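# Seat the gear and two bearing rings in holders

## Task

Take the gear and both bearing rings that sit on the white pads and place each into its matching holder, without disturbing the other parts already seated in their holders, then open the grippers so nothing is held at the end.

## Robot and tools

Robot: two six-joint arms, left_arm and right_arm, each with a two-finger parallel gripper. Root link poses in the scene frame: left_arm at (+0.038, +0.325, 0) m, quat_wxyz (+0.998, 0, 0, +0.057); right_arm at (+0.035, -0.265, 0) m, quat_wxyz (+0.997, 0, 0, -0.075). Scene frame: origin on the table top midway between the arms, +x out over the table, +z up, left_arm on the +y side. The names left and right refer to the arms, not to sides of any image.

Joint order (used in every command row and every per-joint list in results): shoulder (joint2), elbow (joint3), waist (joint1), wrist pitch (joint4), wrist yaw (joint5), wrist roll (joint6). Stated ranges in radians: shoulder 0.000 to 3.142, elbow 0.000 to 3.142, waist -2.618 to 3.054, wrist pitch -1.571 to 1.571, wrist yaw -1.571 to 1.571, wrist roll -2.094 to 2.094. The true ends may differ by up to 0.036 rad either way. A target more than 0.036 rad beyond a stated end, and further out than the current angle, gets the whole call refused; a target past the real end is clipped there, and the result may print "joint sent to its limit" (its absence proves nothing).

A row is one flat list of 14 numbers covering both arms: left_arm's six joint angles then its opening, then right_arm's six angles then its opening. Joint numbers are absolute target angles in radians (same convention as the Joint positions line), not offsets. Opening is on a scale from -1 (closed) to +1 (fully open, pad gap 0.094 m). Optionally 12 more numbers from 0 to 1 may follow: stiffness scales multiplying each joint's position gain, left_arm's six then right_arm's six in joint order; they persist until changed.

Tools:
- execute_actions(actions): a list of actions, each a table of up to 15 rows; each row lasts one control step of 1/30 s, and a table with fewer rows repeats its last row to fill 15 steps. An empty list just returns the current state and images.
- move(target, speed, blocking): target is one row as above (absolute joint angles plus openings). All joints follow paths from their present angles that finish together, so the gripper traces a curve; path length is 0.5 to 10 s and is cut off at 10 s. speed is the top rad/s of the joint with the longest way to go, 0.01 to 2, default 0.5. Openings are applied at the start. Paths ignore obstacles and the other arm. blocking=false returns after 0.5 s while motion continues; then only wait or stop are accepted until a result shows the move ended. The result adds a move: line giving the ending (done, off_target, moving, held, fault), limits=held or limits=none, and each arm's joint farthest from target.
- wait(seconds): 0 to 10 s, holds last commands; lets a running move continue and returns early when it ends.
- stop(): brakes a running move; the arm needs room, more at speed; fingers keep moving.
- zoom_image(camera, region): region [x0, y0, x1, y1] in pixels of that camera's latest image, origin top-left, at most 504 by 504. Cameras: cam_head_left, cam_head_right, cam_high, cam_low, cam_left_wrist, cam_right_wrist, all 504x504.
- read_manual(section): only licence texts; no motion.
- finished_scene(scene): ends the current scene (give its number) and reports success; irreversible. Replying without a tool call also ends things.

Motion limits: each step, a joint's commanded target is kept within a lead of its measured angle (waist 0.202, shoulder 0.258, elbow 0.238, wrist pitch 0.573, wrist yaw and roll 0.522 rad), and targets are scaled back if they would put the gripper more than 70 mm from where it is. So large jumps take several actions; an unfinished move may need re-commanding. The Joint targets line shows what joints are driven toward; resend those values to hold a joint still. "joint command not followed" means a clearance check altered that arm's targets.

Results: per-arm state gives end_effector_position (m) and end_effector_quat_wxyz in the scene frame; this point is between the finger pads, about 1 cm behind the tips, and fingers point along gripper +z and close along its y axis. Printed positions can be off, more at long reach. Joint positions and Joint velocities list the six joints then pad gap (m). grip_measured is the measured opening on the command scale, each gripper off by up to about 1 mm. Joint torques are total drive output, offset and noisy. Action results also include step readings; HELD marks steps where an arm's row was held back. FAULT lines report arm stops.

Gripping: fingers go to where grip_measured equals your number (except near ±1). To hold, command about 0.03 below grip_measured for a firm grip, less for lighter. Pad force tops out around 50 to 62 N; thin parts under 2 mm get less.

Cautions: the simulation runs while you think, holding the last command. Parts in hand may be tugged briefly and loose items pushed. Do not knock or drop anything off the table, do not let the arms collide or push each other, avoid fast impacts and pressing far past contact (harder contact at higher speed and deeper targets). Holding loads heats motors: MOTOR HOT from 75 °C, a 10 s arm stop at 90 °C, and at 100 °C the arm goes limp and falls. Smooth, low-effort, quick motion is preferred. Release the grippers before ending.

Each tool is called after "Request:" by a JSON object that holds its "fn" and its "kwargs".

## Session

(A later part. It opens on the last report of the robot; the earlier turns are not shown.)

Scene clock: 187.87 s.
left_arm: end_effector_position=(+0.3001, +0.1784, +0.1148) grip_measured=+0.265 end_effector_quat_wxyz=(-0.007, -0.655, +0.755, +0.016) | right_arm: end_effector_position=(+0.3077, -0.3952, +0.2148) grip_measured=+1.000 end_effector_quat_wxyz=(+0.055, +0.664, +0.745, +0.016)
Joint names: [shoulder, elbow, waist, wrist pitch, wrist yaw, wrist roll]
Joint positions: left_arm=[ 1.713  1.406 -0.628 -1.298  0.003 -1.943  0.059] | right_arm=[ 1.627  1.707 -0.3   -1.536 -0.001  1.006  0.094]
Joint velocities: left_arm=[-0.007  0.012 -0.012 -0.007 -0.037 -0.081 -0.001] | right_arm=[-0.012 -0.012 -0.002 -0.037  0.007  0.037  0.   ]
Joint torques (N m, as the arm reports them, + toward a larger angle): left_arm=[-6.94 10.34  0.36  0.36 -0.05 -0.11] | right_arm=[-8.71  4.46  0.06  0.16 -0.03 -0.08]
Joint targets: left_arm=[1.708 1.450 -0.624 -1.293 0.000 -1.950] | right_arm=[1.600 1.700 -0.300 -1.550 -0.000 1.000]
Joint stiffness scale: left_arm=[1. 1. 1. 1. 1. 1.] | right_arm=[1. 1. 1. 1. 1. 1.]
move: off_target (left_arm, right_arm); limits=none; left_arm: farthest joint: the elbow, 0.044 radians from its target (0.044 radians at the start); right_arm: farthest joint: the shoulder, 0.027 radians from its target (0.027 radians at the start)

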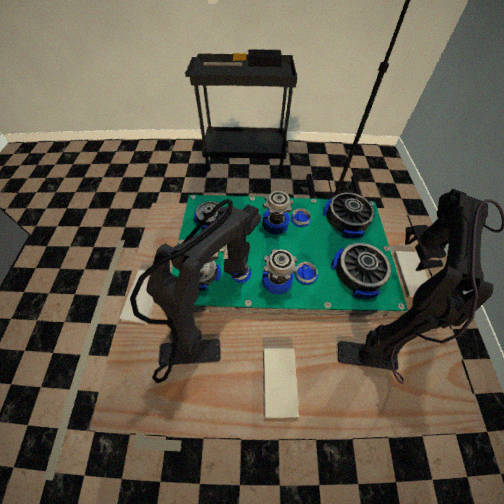

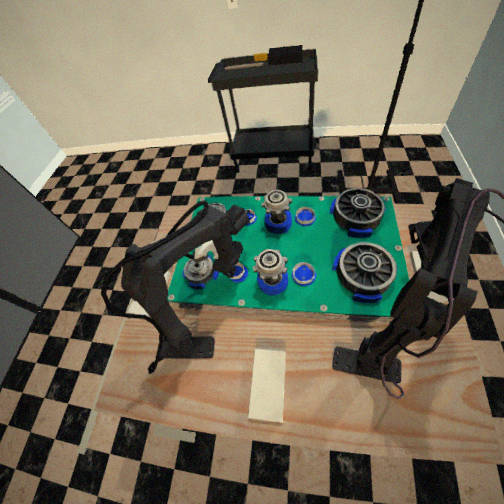

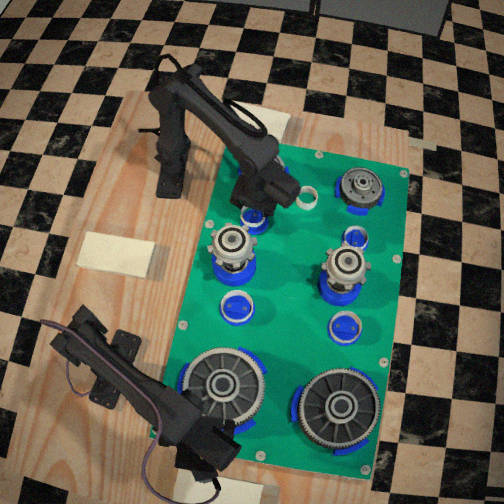

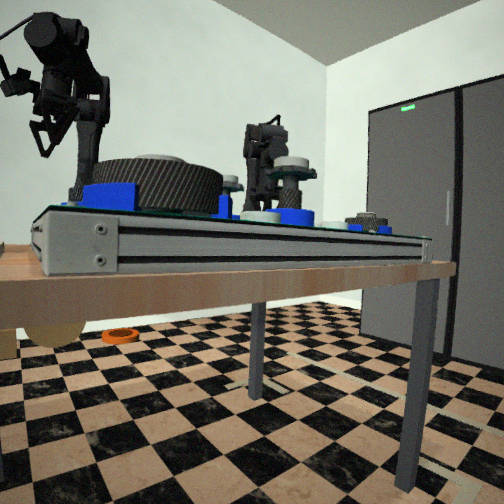

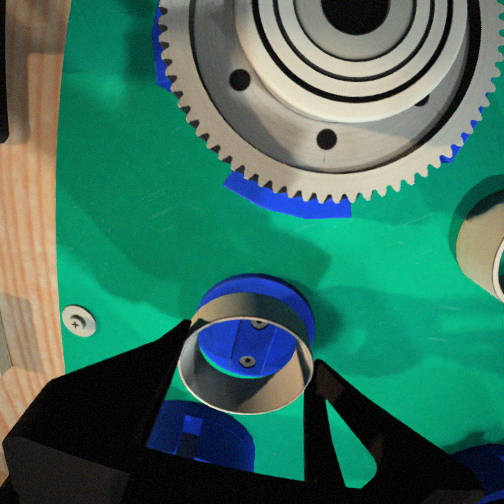

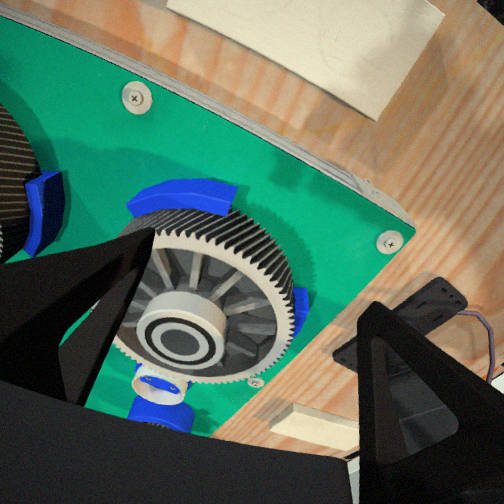

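Request:
{"fn": "execute_actions", "kwargs": {"actions": [[[1.708,1.44,-0.624,-1.285,0,-1.95,0.2,1.6,1.7,-0.3,-1.55,0,1.0,1],[1.708,1.44,-0.624,-1.278,0,-1.95,0.2,1.6,1.7,-0.3,-1.55,0,1.0,1],[1.708,1.44,-0.624,-1.271,0,-1.95,0.2,1.6,1.7,-0.3,-1.55,0,1.0,1],[1.708,1.44,-0.624,-1.264,0,-1.95,0.2,1.6,1.7,-0.3,-1.55,0,1.0,1],[1.708,1.44,-0.624,-1.258,0,-1.95,0.2,1.6,1.7,-0.3,-1.55,0,1.0,1]]]}}

Request:
{"fn": "zoom_image", "kwargs": {"camera": "cam_left_wrist", "region": [160, 260, 340, 430]}}

Scene clock: 188.83 s.
left_arm: end_effector_position=(+0.3072, +0.1744, +0.1147) grip_measured=+0.265 end_effector_quat_wxyz=(-0.002, -0.655, +0.755, +0.000) | right_arm: end_effector_position=(+0.3077, -0.3952, +0.2148) grip_measured=+1.000 end_effector_quat_wxyz=(+0.055, +0.664, +0.745, +0.016)
Joint names: [shoulder, elbow, waist, wrist pitch, wrist yaw, wrist roll]
Joint positions: left_arm=[ 1.713  1.406 -0.628 -1.266  0.003 -1.943  0.059] | right_arm=[ 1.627  1.707 -0.3   -1.536 -0.001  1.006  0.094]
Joint velocities: left_arm=[-0.002 -0.027 -0.007 -0.037 -0.007  0.037 -0.001] | right_arm=[ 0.002 -0.012 -0.002 -0.007 -0.022  0.066  0.   ]
Joint torques (N m, as the arm reports them, + toward a larger angle): left_arm=[-6.92  9.48  0.33  0.43 -0.06 -0.1 ] | right_arm=[-8.69  4.43  0.06  0.16 -0.04 -0.09]
Joint targets: left_arm=[1.708 1.440 -0.624 -1.258 -0.000 -1.950] | right_arm=[1.600 1.700 -0.300 -1.550 0.000 1.000]
Joint stiffness scale: left_arm=[1. 1. 1. 1. 1. 1.] | right_arm=[1. 1. 1. 1. 1. 1.]
Step readings (joint positions):
0: left_arm=[1.713 1.406 -0.628 -1.298 0.003 -1.943] | right_arm=[1.627 1.707 -0.300 -1.536 -0.001 1.006]
1: left_arm=[1.713 1.406 -0.628 -1.297 0.003 -1.943] | right_arm=[1.627 1.707 -0.300 -1.536 -0.001 1.006]
2: left_arm=[1.713 1.406 -0.628 -1.296 0.003 -1.943] | right_arm=[1.627 1.707 -0.300 -1.536 -0.001 1.006]
4: left_arm=[1.713 1.406 -0.628 -1.289 0.003 -1.943] | right_arm=[1.627 1.707 -0.300 -1.536 -0.001 1.006]
8: left_arm=[1.713 1.406 -0.628 -1.273 0.003 -1.943] | right_arm=[1.627 1.707 -0.300 -1.536 -0.001 1.006]
15: Joint positions above

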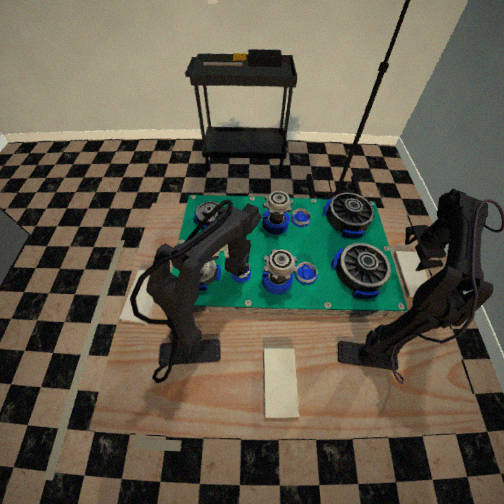

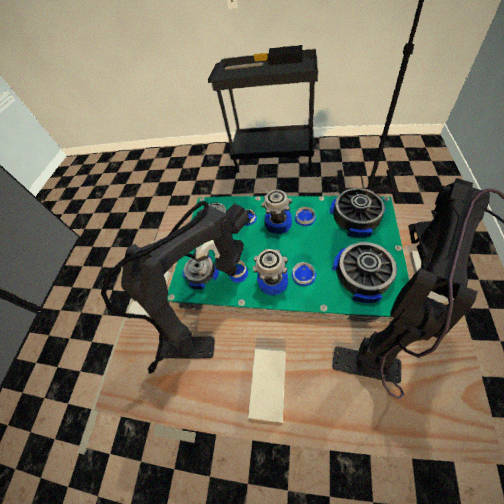

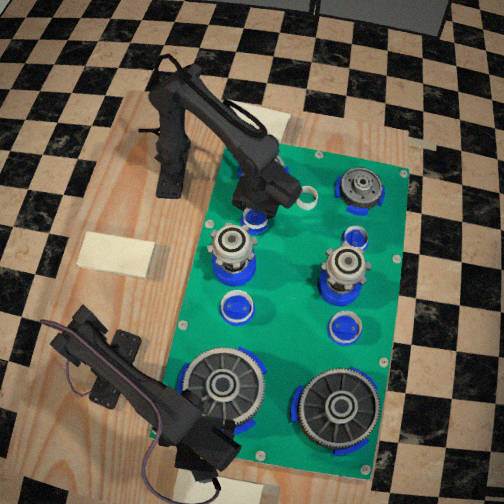

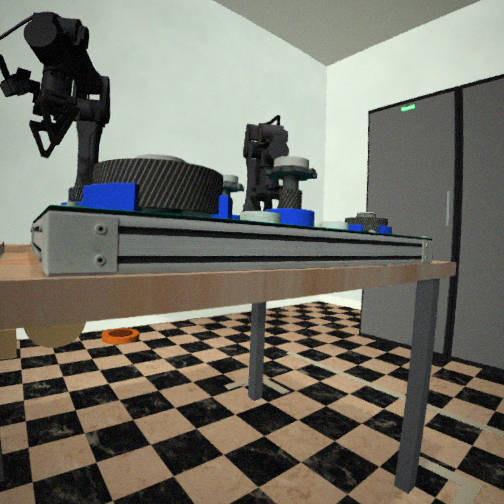

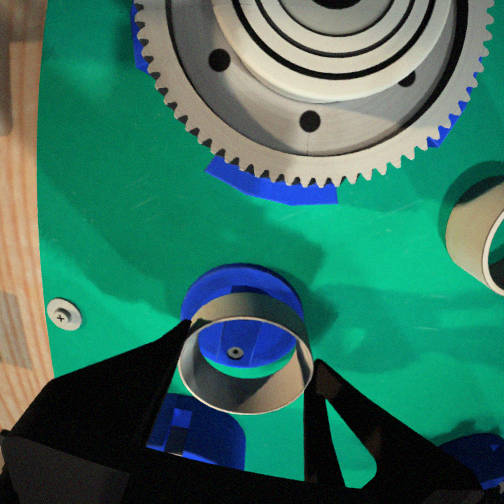

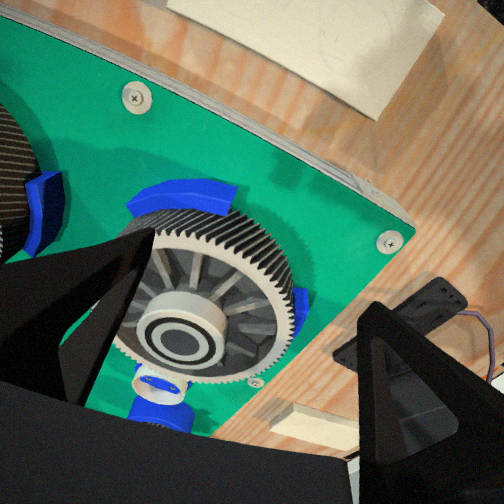

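Region (160, 260, 340, 430) of cam_left_wrist's 504x504 image, scaled by 2.800, with more detail than that image has.

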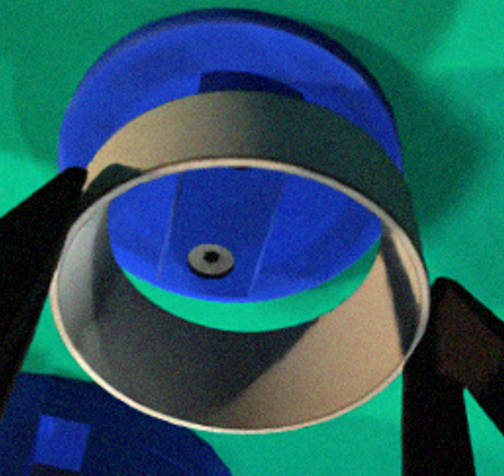

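Request:
{"fn": "execute_actions", "kwargs": {"actions": [[[1.708,1.44,-0.632,-1.258,0,-1.95,0.2,1.6,1.7,-0.3,-1.55,0,1.0,1],[1.708,1.44,-0.638,-1.258,0,-1.95,0.2,1.6,1.7,-0.3,-1.55,0,1.0,1],[1.708,1.44,-0.643,-1.258,0,-1.95,0.2,1.6,1.7,-0.3,-1.55,0,1.0,1],[1.708,1.44,-0.647,-1.258,0,-1.95,0.2,1.6,1.7,-0.3,-1.55,0,1.0,1],[1.708,1.44,-0.651,-1.258,0,-1.95,0.2,1.6,1.7,-0.3,-1.55,0,1.0,1],[1.708,1.44,-0.654,-1.258,0,-1.95,0.2,1.6,1.7,-0.3,-1.55,0,1.0,1]],[[1.708,1.42,-0.654,-1.258,0,-1.95,0.2,1.6,1.7,-0.3,-1.55,0,1.0,1],[1.708,1.40,-0.654,-1.258,0,-1.95,0.2,1.6,1.7,-0.3,-1.55,0,1.0,1],[1.708,1.39,-0.654,-1.256,0,-1.95,0.2,1.6,1.7,-0.3,-1.55,0,1.0,1],[1.708,1.387,-0.654,-1.253,0,-1.95,0.2,1.6,1.7,-0.3,-1.55,0,1.0,1],[1.708,1.384,-0.654,-1.25,0,-1.95,0.2,1.6,1.7,-0.3,-1.55,0,1.0,1],[1.708,1.381,-0.654,-1.247,0,-1.95,0.2,1.6,1.7,-0.3,-1.55,0,1.0,1],[1.708,1.378,-0.654,-1.244,0,-1.95,0.2,1.6,1.7,-0.3,-1.55,0,1.0,1],[1.708,1.375,-0.654,-1.241,0,-1.95,0.2,1.6,1.7,-0.3,-1.55,0,1.0,1],[1.708,1.372,-0.654,-1.238,0,-1.95,0.2,1.6,1.7,-0.3,-1.55,0,1.0,1]]]}}

Request:
{"fn": "zoom_image", "kwargs": {"camera": "cam_left_wrist", "region": [160, 260, 340, 430]}}

Scene clock: 191.97 s.
left_arm: end_effector_position=(+0.3028, +0.1703, +0.1089) grip_measured=+0.265 end_effector_quat_wxyz=(-0.002, -0.648, +0.761, +0.003) | right_arm: end_effector_position=(+0.3077, -0.3952, +0.2148) grip_measured=+1.000 end_effector_quat_wxyz=(+0.055, +0.664, +0.745, +0.016)
Joint names: [shoulder, elbow, waist, wrist pitch, wrist yaw, wrist roll]
Joint positions: left_arm=[ 1.713  1.383 -0.647 -1.248  0.003 -1.943  0.059] | right_arm=[ 1.627  1.707 -0.3   -1.536 -0.001  1.006  0.094]
Joint velocities: left_arm=[ 0.002 -0.002 -0.022  0.11   0.11   0.007  0.   ] | right_arm=[-0.007  0.017  0.017 -0.022 -0.007  0.081  0.   ]
Joint torques (N m, as the arm reports them, + toward a larger angle): left_arm=[-6.97  5.47 -0.57  0.42 -0.05 -0.11] | right_arm=[-8.71  4.48  0.02  0.16 -0.03 -0.09]
Joint targets: left_arm=[1.708 1.372 -0.654 -1.238 0.000 -1.950] | right_arm=[1.600 1.700 -0.300 -1.550 -0.000 1.000]
Joint stiffness scale: left_arm=[1. 1. 1. 1. 1. 1.] | right_arm=[1. 1. 1. 1. 1. 1.]
Step readings (joint positions; steps 1 to 15: 1st action; 16 to 30: 2nd action):
0: left_arm=[1.713 1.406 -0.628 -1.264 0.003 -1.943] | right_arm=[1.627 1.707 -0.300 -1.536 -0.001 1.006]
1: left_arm=[1.713 1.406 -0.628 -1.264 0.003 -1.943] | right_arm=[1.627 1.707 -0.300 -1.536 -0.001 1.006]
2: left_arm=[1.713 1.406 -0.628 -1.264 0.003 -1.943] | right_arm=[1.627 1.707 -0.300 -1.536 -0.001 1.006]
4: left_arm=[1.713 1.406 -0.630 -1.264 0.003 -1.943] | right_arm=[1.627 1.707 -0.300 -1.536 -0.001 1.006]
8: left_arm=[1.713 1.406 -0.643 -1.264 0.003 -1.943] | right_arm=[1.627 1.707 -0.300 -1.536 -0.001 1.006]
15: left_arm=[1.713 1.406 -0.647 -1.264 0.003 -1.943] | right_arm=[1.627 1.707 -0.300 -1.536 -0.001 1.006]
16: left_arm=[1.713 1.406 -0.647 -1.264 0.003 -1.943] | right_arm=[1.627 1.707 -0.300 -1.536 -0.001 1.006]
17: left_arm=[1.713 1.406 -0.647 -1.264 0.003 -1.943] | right_arm=[1.627 1.707 -0.300 -1.536 -0.001 1.006]
19: left_arm=[1.713 1.406 -0.647 -1.263 0.003 -1.943] | right_arm=[1.627 1.707 -0.300 -1.536 -0.001 1.006]
23: left_arm=[1.713 1.397 -0.647 -1.254 0.003 -1.943] | right_arm=[1.627 1.707 -0.300 -1.536 -0.001 1.006]
30: Joint positions above

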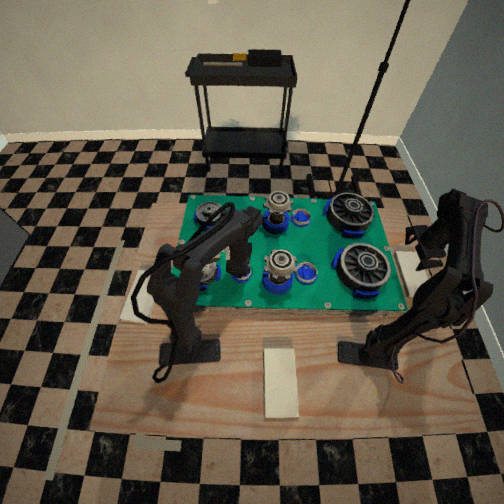

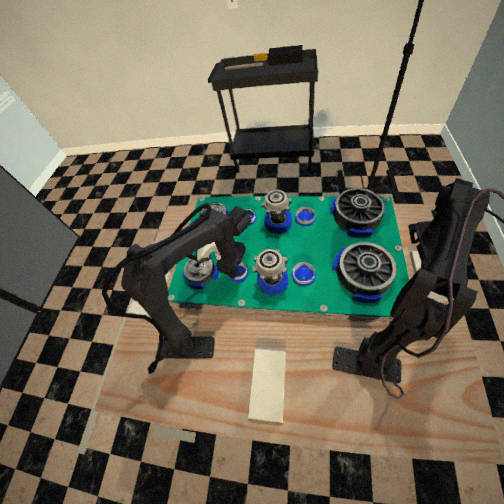

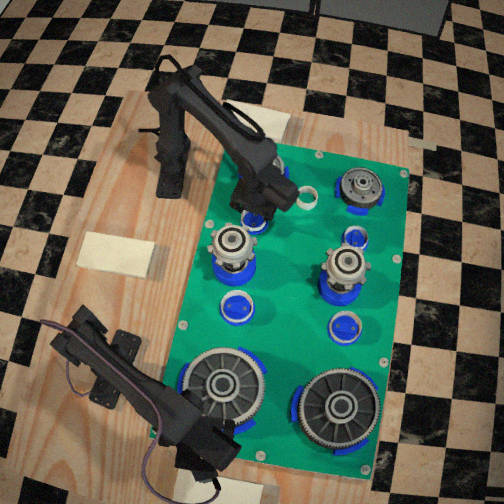

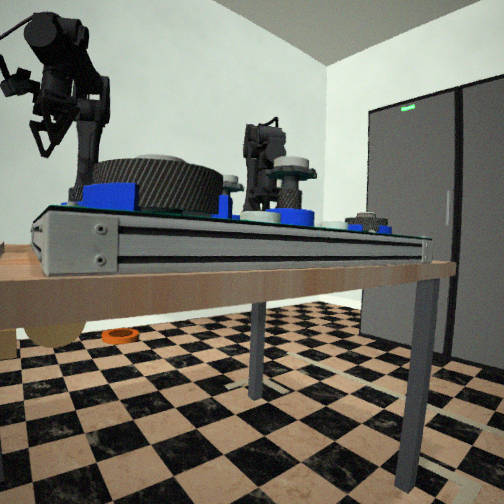

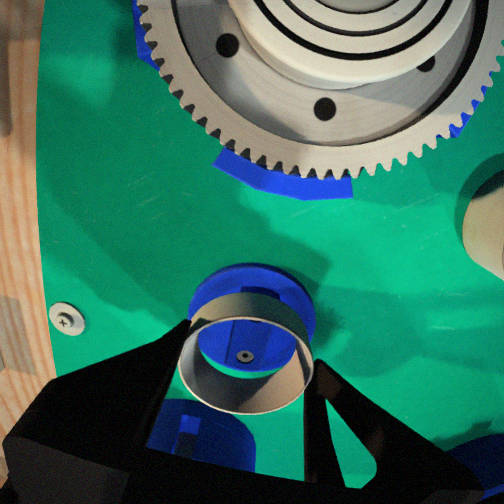

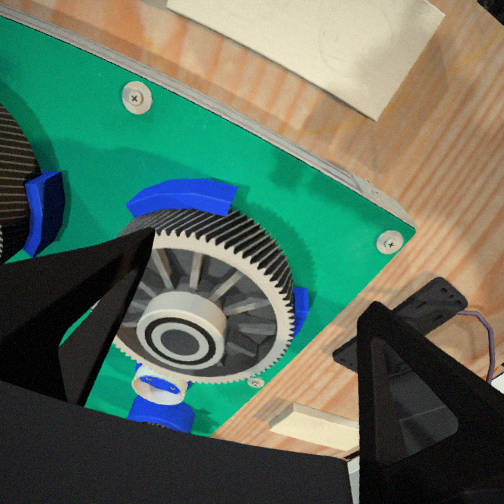

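Region (160, 260, 340, 430) of cam_left_wrist's 504x504 image, scaled by 2.800, with more detail than that image has.

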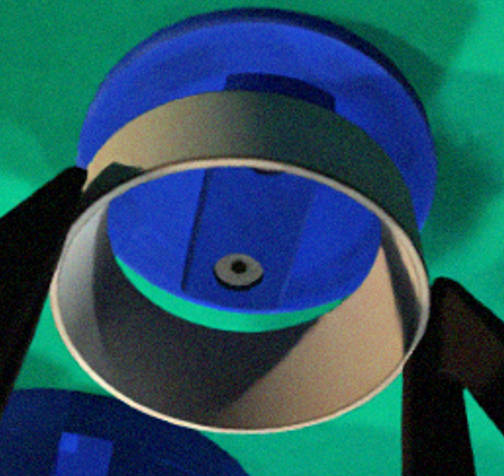

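Request:
{"fn": "execute_actions", "kwargs": {"actions": [[[1.708,1.372,-0.654,-1.235,0,-1.95,0.2,1.6,1.7,-0.3,-1.55,0,1.0,1],[1.708,1.372,-0.654,-1.232,0,-1.95,0.2,1.6,1.7,-0.3,-1.55,0,1.0,1],[1.708,1.372,-0.654,-1.230,0,-1.95,0.2,1.6,1.7,-0.3,-1.55,0,1.0,1],[1.708,1.372,-0.654,-1.230,0,-1.95,0.2,1.6,1.7,-0.3,-1.55,0,1.0,1],[1.708,1.372,-0.654,-1.230,0,-1.95,0.2,1.6,1.7,-0.3,-1.55,0,1.0,1],[1.708,1.370,-0.654,-1.228,0,-1.95,0.2,1.6,1.7,-0.3,-1.55,0,1.0,1],[1.708,1.368,-0.654,-1.226,0,-1.95,0.2,1.6,1.7,-0.3,-1.55,0,1.0,1],[1.708,1.366,-0.654,-1.224,0,-1.95,0.2,1.6,1.7,-0.3,-1.55,0,1.0,1],[1.708,1.364,-0.654,-1.222,0,-1.95,0.2,1.6,1.7,-0.3,-1.55,0,1.0,1],[1.708,1.362,-0.654,-1.220,0,-1.95,0.2,1.6,1.7,-0.3,-1.55,0,1.0,1],[1.708,1.360,-0.654,-1.218,0,-1.95,0.2,1.6,1.7,-0.3,-1.55,0,1.0,1],[1.708,1.358,-0.654,-1.216,0,-1.95,0.2,1.6,1.7,-0.3,-1.55,0,1.0,1],[1.708,1.356,-0.654,-1.214,0,-1.95,0.2,1.6,1.7,-0.3,-1.55,0,1.0,1],[1.708,1.354,-0.654,-1.212,0,-1.95,0.2,1.6,1.7,-0.3,-1.55,0,1.0,1],[1.708,1.352,-0.654,-1.210,0,-1.95,0.2,1.6,1.7,-0.3,-1.55,0,1.0,1]],[[1.708,1.350,-0.654,-1.208,0,-1.95,0.2,1.6,1.7,-0.3,-1.55,0,1.0,1],[1.708,1.348,-0.654,-1.206,0,-1.95,0.2,1.6,1.7,-0.3,-1.55,0,1.0,1],[1.708,1.346,-0.654,-1.204,0,-1.95,0.2,1.6,1.7,-0.3,-1.55,0,1.0,1],[1.708,1.344,-0.654,-1.202,0,-1.95,0.2,1.6,1.7,-0.3,-1.55,0,1.0,1],[1.708,1.342,-0.654,-1.199,0,-1.95,0.2,1.6,1.7,-0.3,-1.55,0,1.0,1],[1.708,1.340,-0.654,-1.197,0,-1.95,0.2,1.6,1.7,-0.3,-1.55,0,1.0,1]]]}}

Request:
{"fn": "zoom_image", "kwargs": {"camera": "cam_left_wrist", "region": [160, 260, 340, 430]}}

Scene clock: 194.33 s.
left_arm: end_effector_position=(+0.3055, +0.1686, +0.1043) grip_measured=+0.265 end_effector_quat_wxyz=(-0.000, -0.649, +0.761, -0.004) | right_arm: end_effector_position=(+0.3077, -0.3952, +0.2148) grip_measured=+1.000 end_effector_quat_wxyz=(+0.055, +0.664, +0.745, +0.016)
Joint names: [shoulder, elbow, waist, wrist pitch, wrist yaw, wrist roll]
Joint positions: left_arm=[ 1.713  1.365 -0.647 -1.214  0.003 -1.943  0.059] | right_arm=[ 1.627  1.707 -0.3   -1.536 -0.001  1.006  0.094]
Joint velocities: left_arm=[ 0.017 -0.012 -0.002 -0.051  0.037 -0.037  0.001] | right_arm=[ 0.007  0.012 -0.007 -0.037  0.007 -0.081  0.   ]
Joint torques (N m, as the arm reports them, + toward a larger angle): left_arm=[-6.9   4.3  -0.53  0.57 -0.05 -0.09] | right_arm=[-8.69  4.46  0.03  0.16 -0.04 -0.07]
Joint targets: left_arm=[1.708 1.340 -0.654 -1.197 0.000 -1.950] | right_arm=[1.600 1.700 -0.300 -1.550 0.000 1.000]
Joint stiffness scale: left_arm=[1. 1. 1. 1. 1. 1.] | right_arm=[1. 1. 1. 1. 1. 1.]
Step readings (joint positions; steps 1 to 15: 1st action; 16 to 30: 2nd action):
0: left_arm=[1.713 1.383 -0.647 -1.244 0.003 -1.943] | right_arm=[1.627 1.707 -0.300 -1.536 -0.001 1.006]
1: left_arm=[1.713 1.383 -0.647 -1.244 0.003 -1.943] | right_arm=[1.627 1.707 -0.300 -1.536 -0.001 1.006]
2: left_arm=[1.713 1.383 -0.647 -1.243 0.003 -1.943] | right_arm=[1.627 1.707 -0.300 -1.536 -0.001 1.006]
4: left_arm=[1.713 1.383 -0.647 -1.241 0.003 -1.943] | right_arm=[1.627 1.707 -0.300 -1.536 -0.001 1.006]
8: left_arm=[1.713 1.383 -0.647 -1.236 0.003 -1.943] | right_arm=[1.627 1.707 -0.300 -1.536 -0.001 1.006]
15: left_arm=[1.713 1.372 -0.647 -1.223 0.003 -1.943] | right_arm=[1.627 1.707 -0.300 -1.536 -0.001 1.006]
16: left_arm=[1.713 1.371 -0.647 -1.223 0.003 -1.943] | right_arm=[1.627 1.707 -0.300 -1.536 -0.001 1.006]
17: left_arm=[1.713 1.371 -0.647 -1.222 0.003 -1.943] | right_arm=[1.627 1.707 -0.300 -1.536 -0.001 1.006]
19: left_arm=[1.713 1.369 -0.647 -1.221 0.003 -1.943] | right_arm=[1.627 1.707 -0.300 -1.536 -0.001 1.006]
23: left_arm=[1.713 1.365 -0.647 -1.215 0.003 -1.943] | right_arm=[1.627 1.707 -0.300 -1.536 -0.001 1.006]
30: Joint positions above

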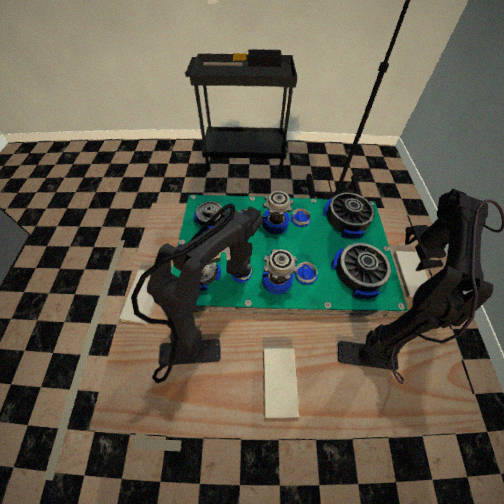

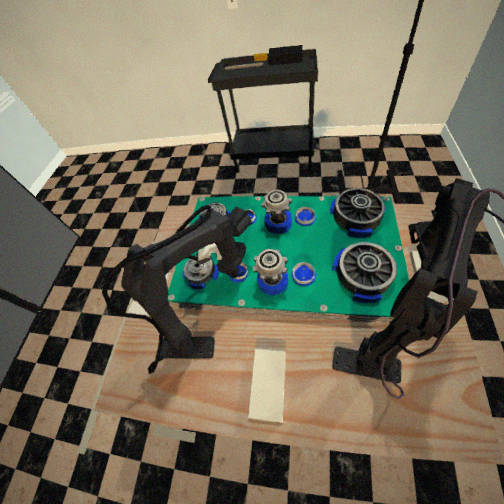

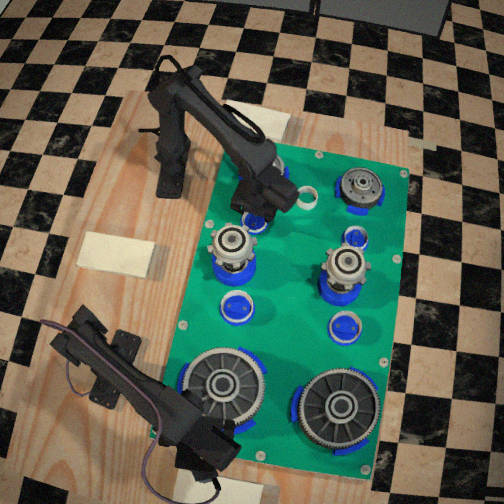

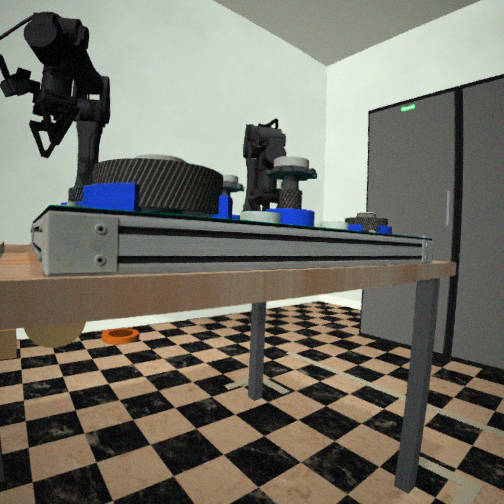

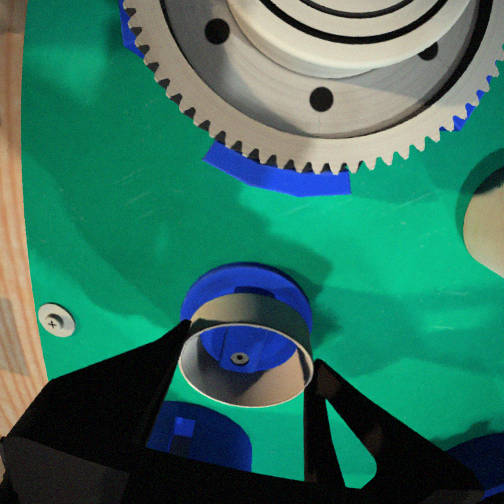

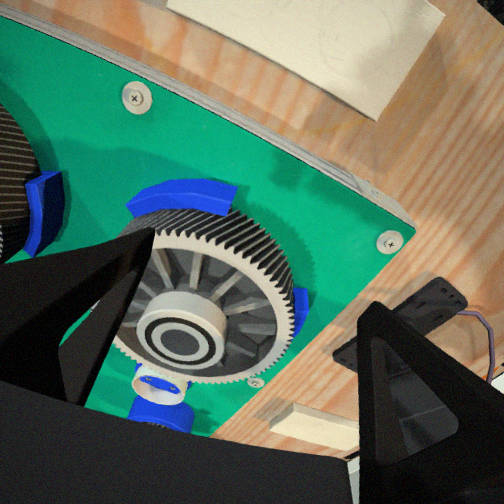

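Region (160, 260, 340, 430) of cam_left_wrist's 504x504 image, scaled by 2.800, with more detail than that image has.

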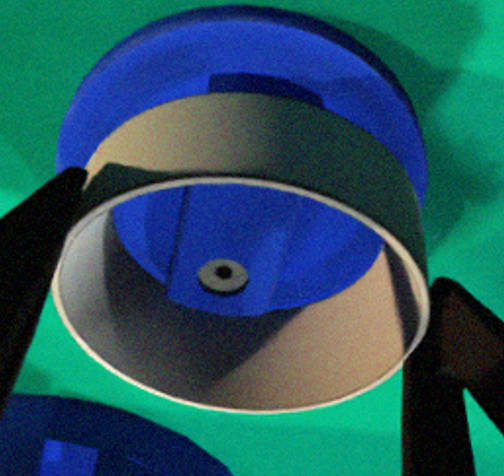

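Request:
{"fn": "execute_actions", "kwargs": {"actions": [[[1.708,1.36,-0.65,-1.205,0,-1.95,0.2,1.6,1.7,-0.3,-1.55,0,1.0,1],[1.708,1.375,-0.646,-1.214,0,-1.95,0.2,1.6,1.7,-0.3,-1.55,0,1.0,1],[1.708,1.375,-0.643,-1.22,0,-1.95,0.2,1.6,1.7,-0.3,-1.55,0,1.0,1],[1.708,1.375,-0.641,-1.223,0,-1.95,0.2,1.6,1.7,-0.3,-1.55,0,1.0,1],[1.708,1.375,-0.639,-1.226,0,-1.95,0.2,1.6,1.7,-0.3,-1.55,0,1.0,1],[1.708,1.375,-0.637,-1.228,0,-1.95,0.2,1.6,1.7,-0.3,-1.55,0,1.0,1],[1.708,1.375,-0.635,-1.23,0,-1.95,0.2,1.6,1.7,-0.3,-1.55,0,1.0,1],[1.708,1.375,-0.633,-1.232,0,-1.95,0.2,1.6,1.7,-0.3,-1.55,0,1.0,1],[1.708,1.375,-0.632,-1.232,0,-1.95,0.2,1.6,1.7,-0.3,-1.55,0,1.0,1]],[[1.708,1.375,-0.632,-1.232,0,-1.95,0.2,1.6,1.7,-0.3,-1.55,0,1.0,1]]]}}

Request:
{"fn": "zoom_image", "kwargs": {"camera": "cam_left_wrist", "region": [160, 260, 340, 430]}}

Scene clock: 196.40 s.
left_arm: end_effector_position=(+0.3052, +0.1702, +0.1042) grip_measured=+0.265 end_effector_quat_wxyz=(-0.001, -0.650, +0.760, -0.002) | right_arm: end_effector_position=(+0.3077, -0.3952, +0.2148) grip_measured=+1.000 end_effector_quat_wxyz=(+0.055, +0.664, +0.745, +0.016)
Joint names: [shoulder, elbow, waist, wrist pitch, wrist yaw, wrist roll]
Joint positions: left_arm=[ 1.713  1.365 -0.643 -1.219  0.004 -1.943  0.059] | right_arm=[ 1.627  1.707 -0.3   -1.536 -0.001  1.006  0.094]
Joint velocities: left_arm=[-0.007  0.012 -0.027 -0.022  0.007 -0.022 -0.001] | right_arm=[ 0.007  0.007  0.002 -0.007 -0.022  0.022  0.   ]
Joint torques (N m, as the arm reports them, + toward a larger angle): left_arm=[-6.88  7.38  0.87  0.2  -0.07 -0.1 ] | right_arm=[-8.63  4.47  0.07  0.16 -0.04 -0.09]
Joint targets: left_arm=[1.708 1.375 -0.632 -1.232 -0.000 -1.950] | right_arm=[1.600 1.700 -0.300 -1.550 0.000 1.000]
Joint stiffness scale: left_arm=[1. 1. 1. 1. 1. 1.] | right_arm=[1. 1. 1. 1. 1. 1.]
Step readings (joint positions; steps 1 to 15: 1st action; 16 to 30: 2nd action):
0: left_arm=[1.713 1.365 -0.647 -1.214 0.003 -1.943] | right_arm=[1.627 1.707 -0.300 -1.536 -0.001 1.006]
1: left_arm=[1.713 1.365 -0.647 -1.214 0.003 -1.943] | right_arm=[1.627 1.707 -0.300 -1.536 -0.001 1.006]
2: left_arm=[1.713 1.365 -0.647 -1.214 0.003 -1.943] | right_arm=[1.627 1.707 -0.300 -1.536 -0.001 1.006]
4: left_arm=[1.713 1.365 -0.647 -1.214 0.003 -1.943] | right_arm=[1.627 1.707 -0.300 -1.536 -0.001 1.006]
8: left_arm=[1.713 1.365 -0.647 -1.215 0.003 -1.943] | right_arm=[1.627 1.707 -0.300 -1.536 -0.001 1.006]
15: left_arm=[1.713 1.365 -0.643 -1.219 0.004 -1.943] | right_arm=[1.627 1.707 -0.300 -1.536 -0.001 1.006]
16: left_arm=[1.713 1.365 -0.643 -1.219 0.004 -1.943] | right_arm=[1.627 1.707 -0.300 -1.536 -0.001 1.006]
17: left_arm=[1.713 1.365 -0.643 -1.219 0.004 -1.943] | right_arm=[1.627 1.707 -0.300 -1.536 -0.001 1.006]
19: left_arm=[1.713 1.365 -0.643 -1.219 0.004 -1.943] | right_arm=[1.627 1.707 -0.300 -1.536 -0.001 1.006]
23: left_arm=[1.713 1.365 -0.643 -1.219 0.004 -1.943] | right_arm=[1.627 1.707 -0.300 -1.536 -0.001 1.006]
30: Joint positions above

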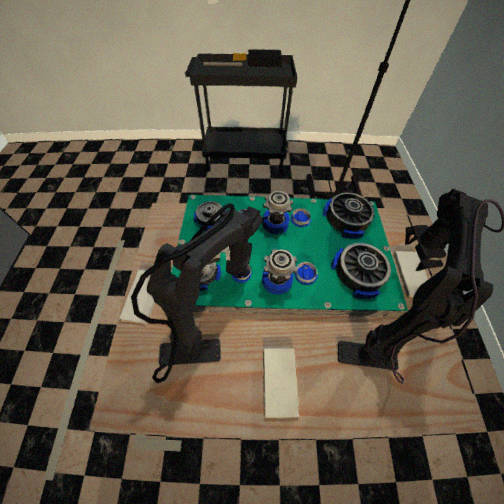

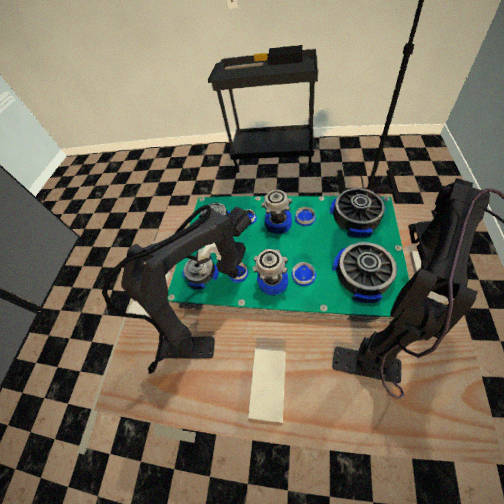

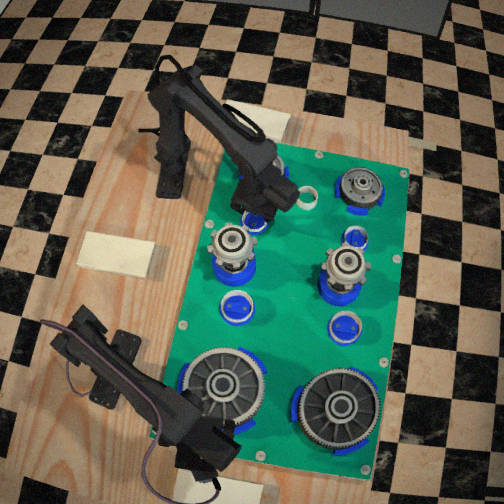

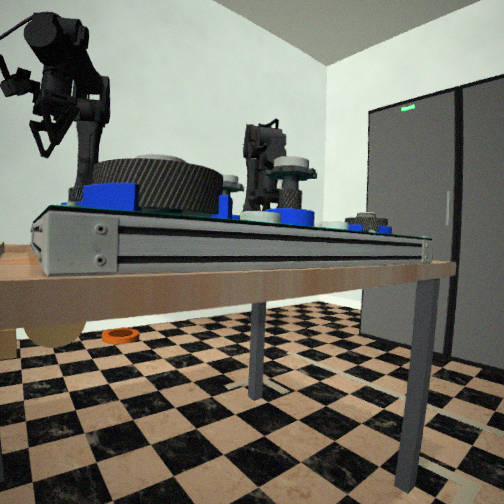

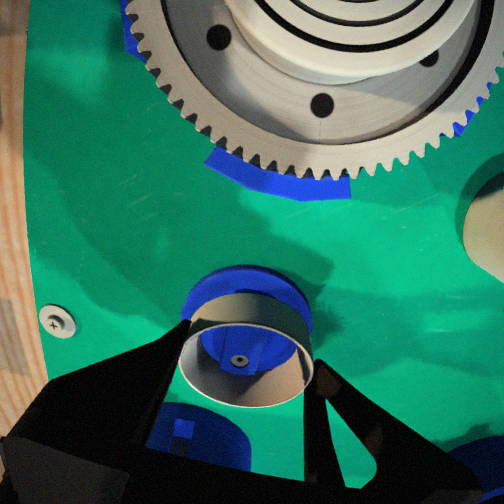

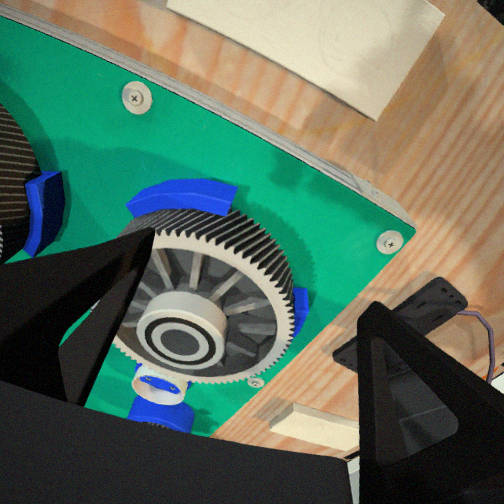

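Region (160, 260, 340, 430) of cam_left_wrist's 504x504 image, scaled by 2.800, with more detail than that image has.

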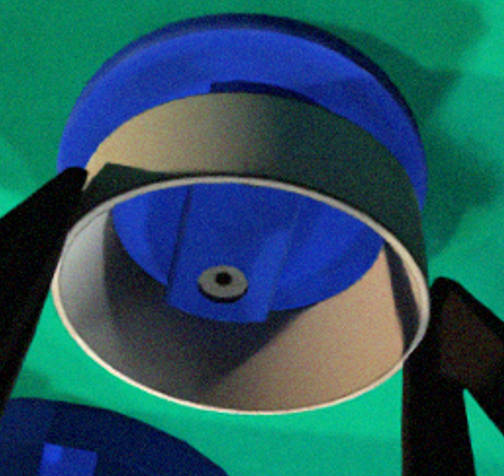

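Request:
{"fn": "execute_actions", "kwargs": {"actions": [[[1.708,1.36,-0.635,-1.228,0,-1.95,0.2,1.6,1.7,-0.3,-1.55,0,1.0,1],[1.708,1.354,-0.635,-1.224,0,-1.95,0.2,1.6,1.7,-0.3,-1.55,0,1.0,1],[1.708,1.351,-0.635,-1.22,0,-1.95,0.2,1.6,1.7,-0.3,-1.55,0,1.0,1],[1.708,1.348,-0.635,-1.216,0,-1.95,0.2,1.6,1.7,-0.3,-1.55,0,1.0,1],[1.708,1.345,-0.635,-1.213,0,-1.95,0.2,1.6,1.7,-0.3,-1.55,0,1.0,1],[1.708,1.342,-0.635,-1.21,0,-1.95,0.2,1.6,1.7,-0.3,-1.55,0,1.0,1],[1.708,1.339,-0.635,-1.207,0,-1.95,0.2,1.6,1.7,-0.3,-1.55,0,1.0,1],[1.708,1.336,-0.635,-1.204,0,-1.95,0.2,1.6,1.7,-0.3,-1.55,0,1.0,1],[1.708,1.333,-0.635,-1.201,0,-1.95,0.2,1.6,1.7,-0.3,-1.55,0,1.0,1],[1.708,1.33,-0.635,-1.198,0,-1.95,0.2,1.6,1.7,-0.3,-1.55,0,1.0,1]],[[1.708,1.33,-0.635,-1.198,0,-1.95,0.2,1.6,1.7,-0.3,-1.55,0,1.0,1]]]}}

Request:
{"fn": "zoom_image", "kwargs": {"camera": "cam_left_wrist", "region": [160, 260, 340, 430]}}

Scene clock: 198.13 s.
left_arm: end_effector_position=(+0.3029, +0.1728, +0.0988) grip_measured=+0.265 end_effector_quat_wxyz=(-0.001, -0.651, +0.759, +0.003) | right_arm: end_effector_position=(+0.3077, -0.3952, +0.2148) grip_measured=+1.000 end_effector_quat_wxyz=(+0.055, +0.664, +0.745, +0.016)
Joint names: [shoulder, elbow, waist, wrist pitch, wrist yaw, wrist roll]
Joint positions: left_arm=[ 1.713  1.343 -0.641 -1.208 -0.001 -1.943  0.059] | right_arm=[ 1.627  1.707 -0.3   -1.536 -0.001  1.006  0.094]
Joint velocities: left_arm=[ 0.007  0.007 -0.002 -0.007  0.007  0.037 -0.001] | right_arm=[-0.007 -0.017 -0.022 -0.081  0.037  0.081  0.   ]
Joint torques (N m, as the arm reports them, + toward a larger angle): left_arm=[-6.91  5.31  0.54  0.47 -0.04 -0.11] | right_arm=[-8.65  4.48  0.03  0.15 -0.03 -0.08]
Joint targets: left_arm=[1.708 1.330 -0.635 -1.198 0.000 -1.950] | right_arm=[1.600 1.700 -0.300 -1.550 0.000 1.000]
Joint stiffness scale: left_arm=[1. 1. 1. 1. 1. 1.] | right_arm=[1. 1. 1. 1. 1. 1.]
Step readings (joint positions; steps 1 to 15: 1st action; 16 to 30: 2nd action):
0: left_arm=[1.713 1.365 -0.643 -1.219 0.004 -1.943] | right_arm=[1.627 1.707 -0.300 -1.536 -0.001 1.006]
1: left_arm=[1.713 1.365 -0.643 -1.219 0.004 -1.943] | right_arm=[1.627 1.707 -0.300 -1.536 -0.001 1.006]
2: left_arm=[1.713 1.365 -0.643 -1.219 0.004 -1.943] | right_arm=[1.627 1.707 -0.300 -1.536 -0.001 1.006]
4: left_arm=[1.713 1.365 -0.643 -1.219 0.004 -1.943] | right_arm=[1.627 1.707 -0.300 -1.536 -0.001 1.006]
8: left_arm=[1.713 1.365 -0.643 -1.219 0.004 -1.943] | right_arm=[1.627 1.707 -0.300 -1.536 -0.001 1.006]
15: left_arm=[1.713 1.343 -0.641 -1.211 -0.001 -1.943] | right_arm=[1.627 1.707 -0.300 -1.536 -0.001 1.006]
16: left_arm=[1.713 1.343 -0.641 -1.210 -0.001 -1.943] | right_arm=[1.627 1.707 -0.300 -1.536 -0.001 1.006]
17: left_arm=[1.713 1.343 -0.641 -1.209 -0.001 -1.943] | right_arm=[1.627 1.707 -0.300 -1.536 -0.001 1.006]
19: left_arm=[1.713 1.343 -0.641 -1.208 -0.001 -1.943] | right_arm=[1.627 1.707 -0.300 -1.536 -0.001 1.006]
23: left_arm=[1.713 1.343 -0.641 -1.208 -0.001 -1.943] | right_arm=[1.627 1.707 -0.300 -1.536 -0.001 1.006]
30: Joint positions above

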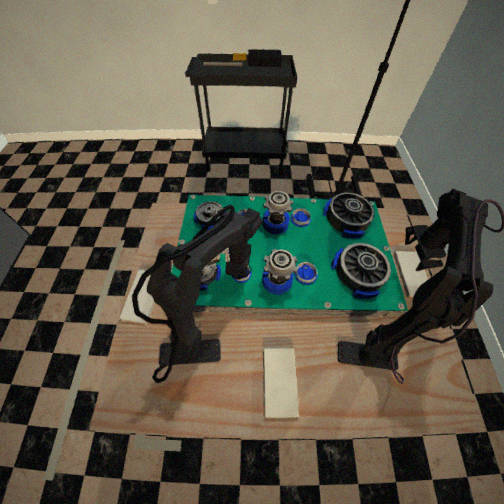

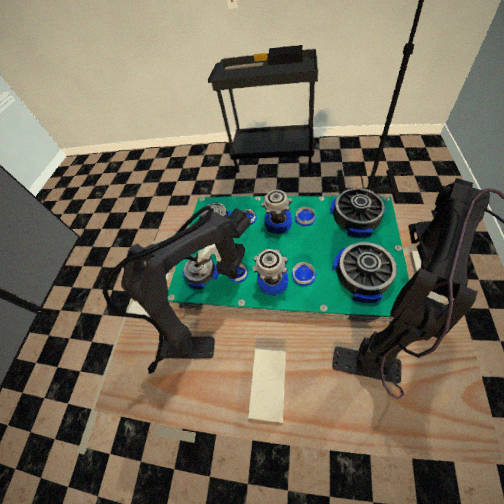

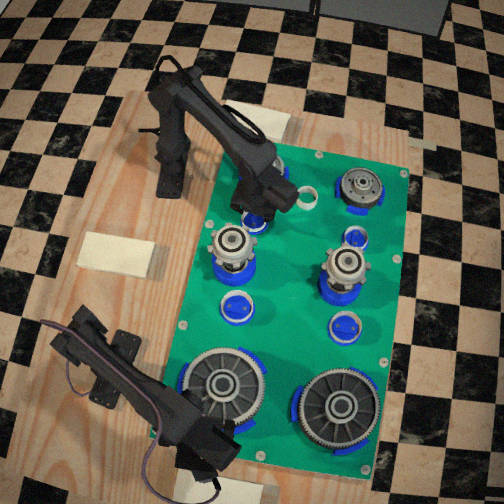

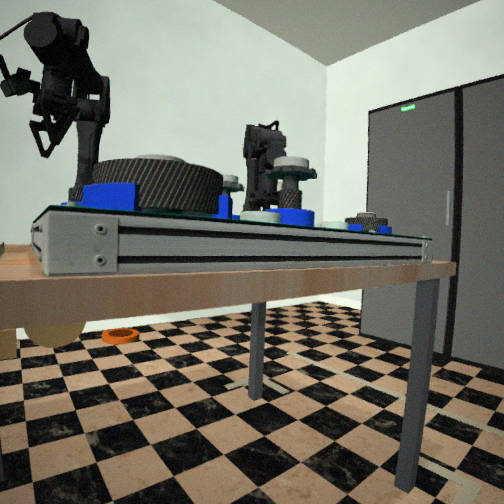

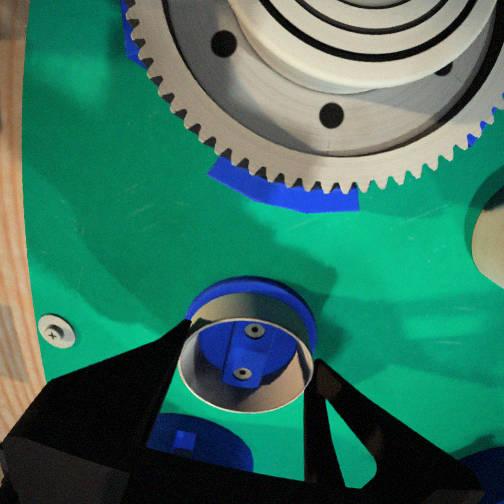

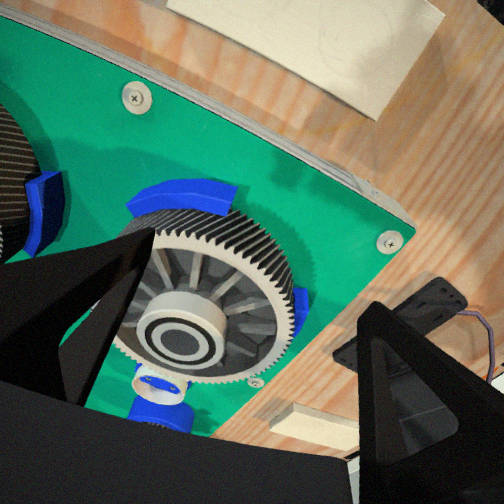

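Region (160, 260, 340, 430) of cam_left_wrist's 504x504 image, scaled by 2.800, with more detail than that image has.

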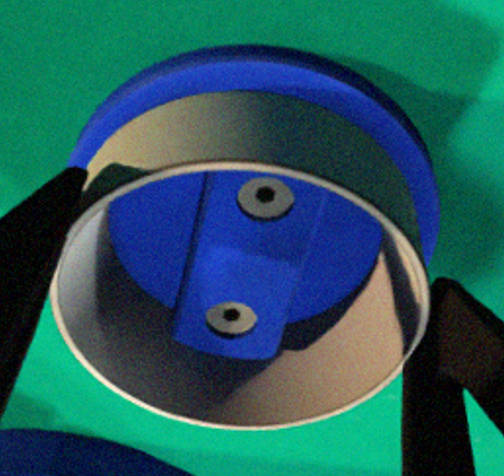

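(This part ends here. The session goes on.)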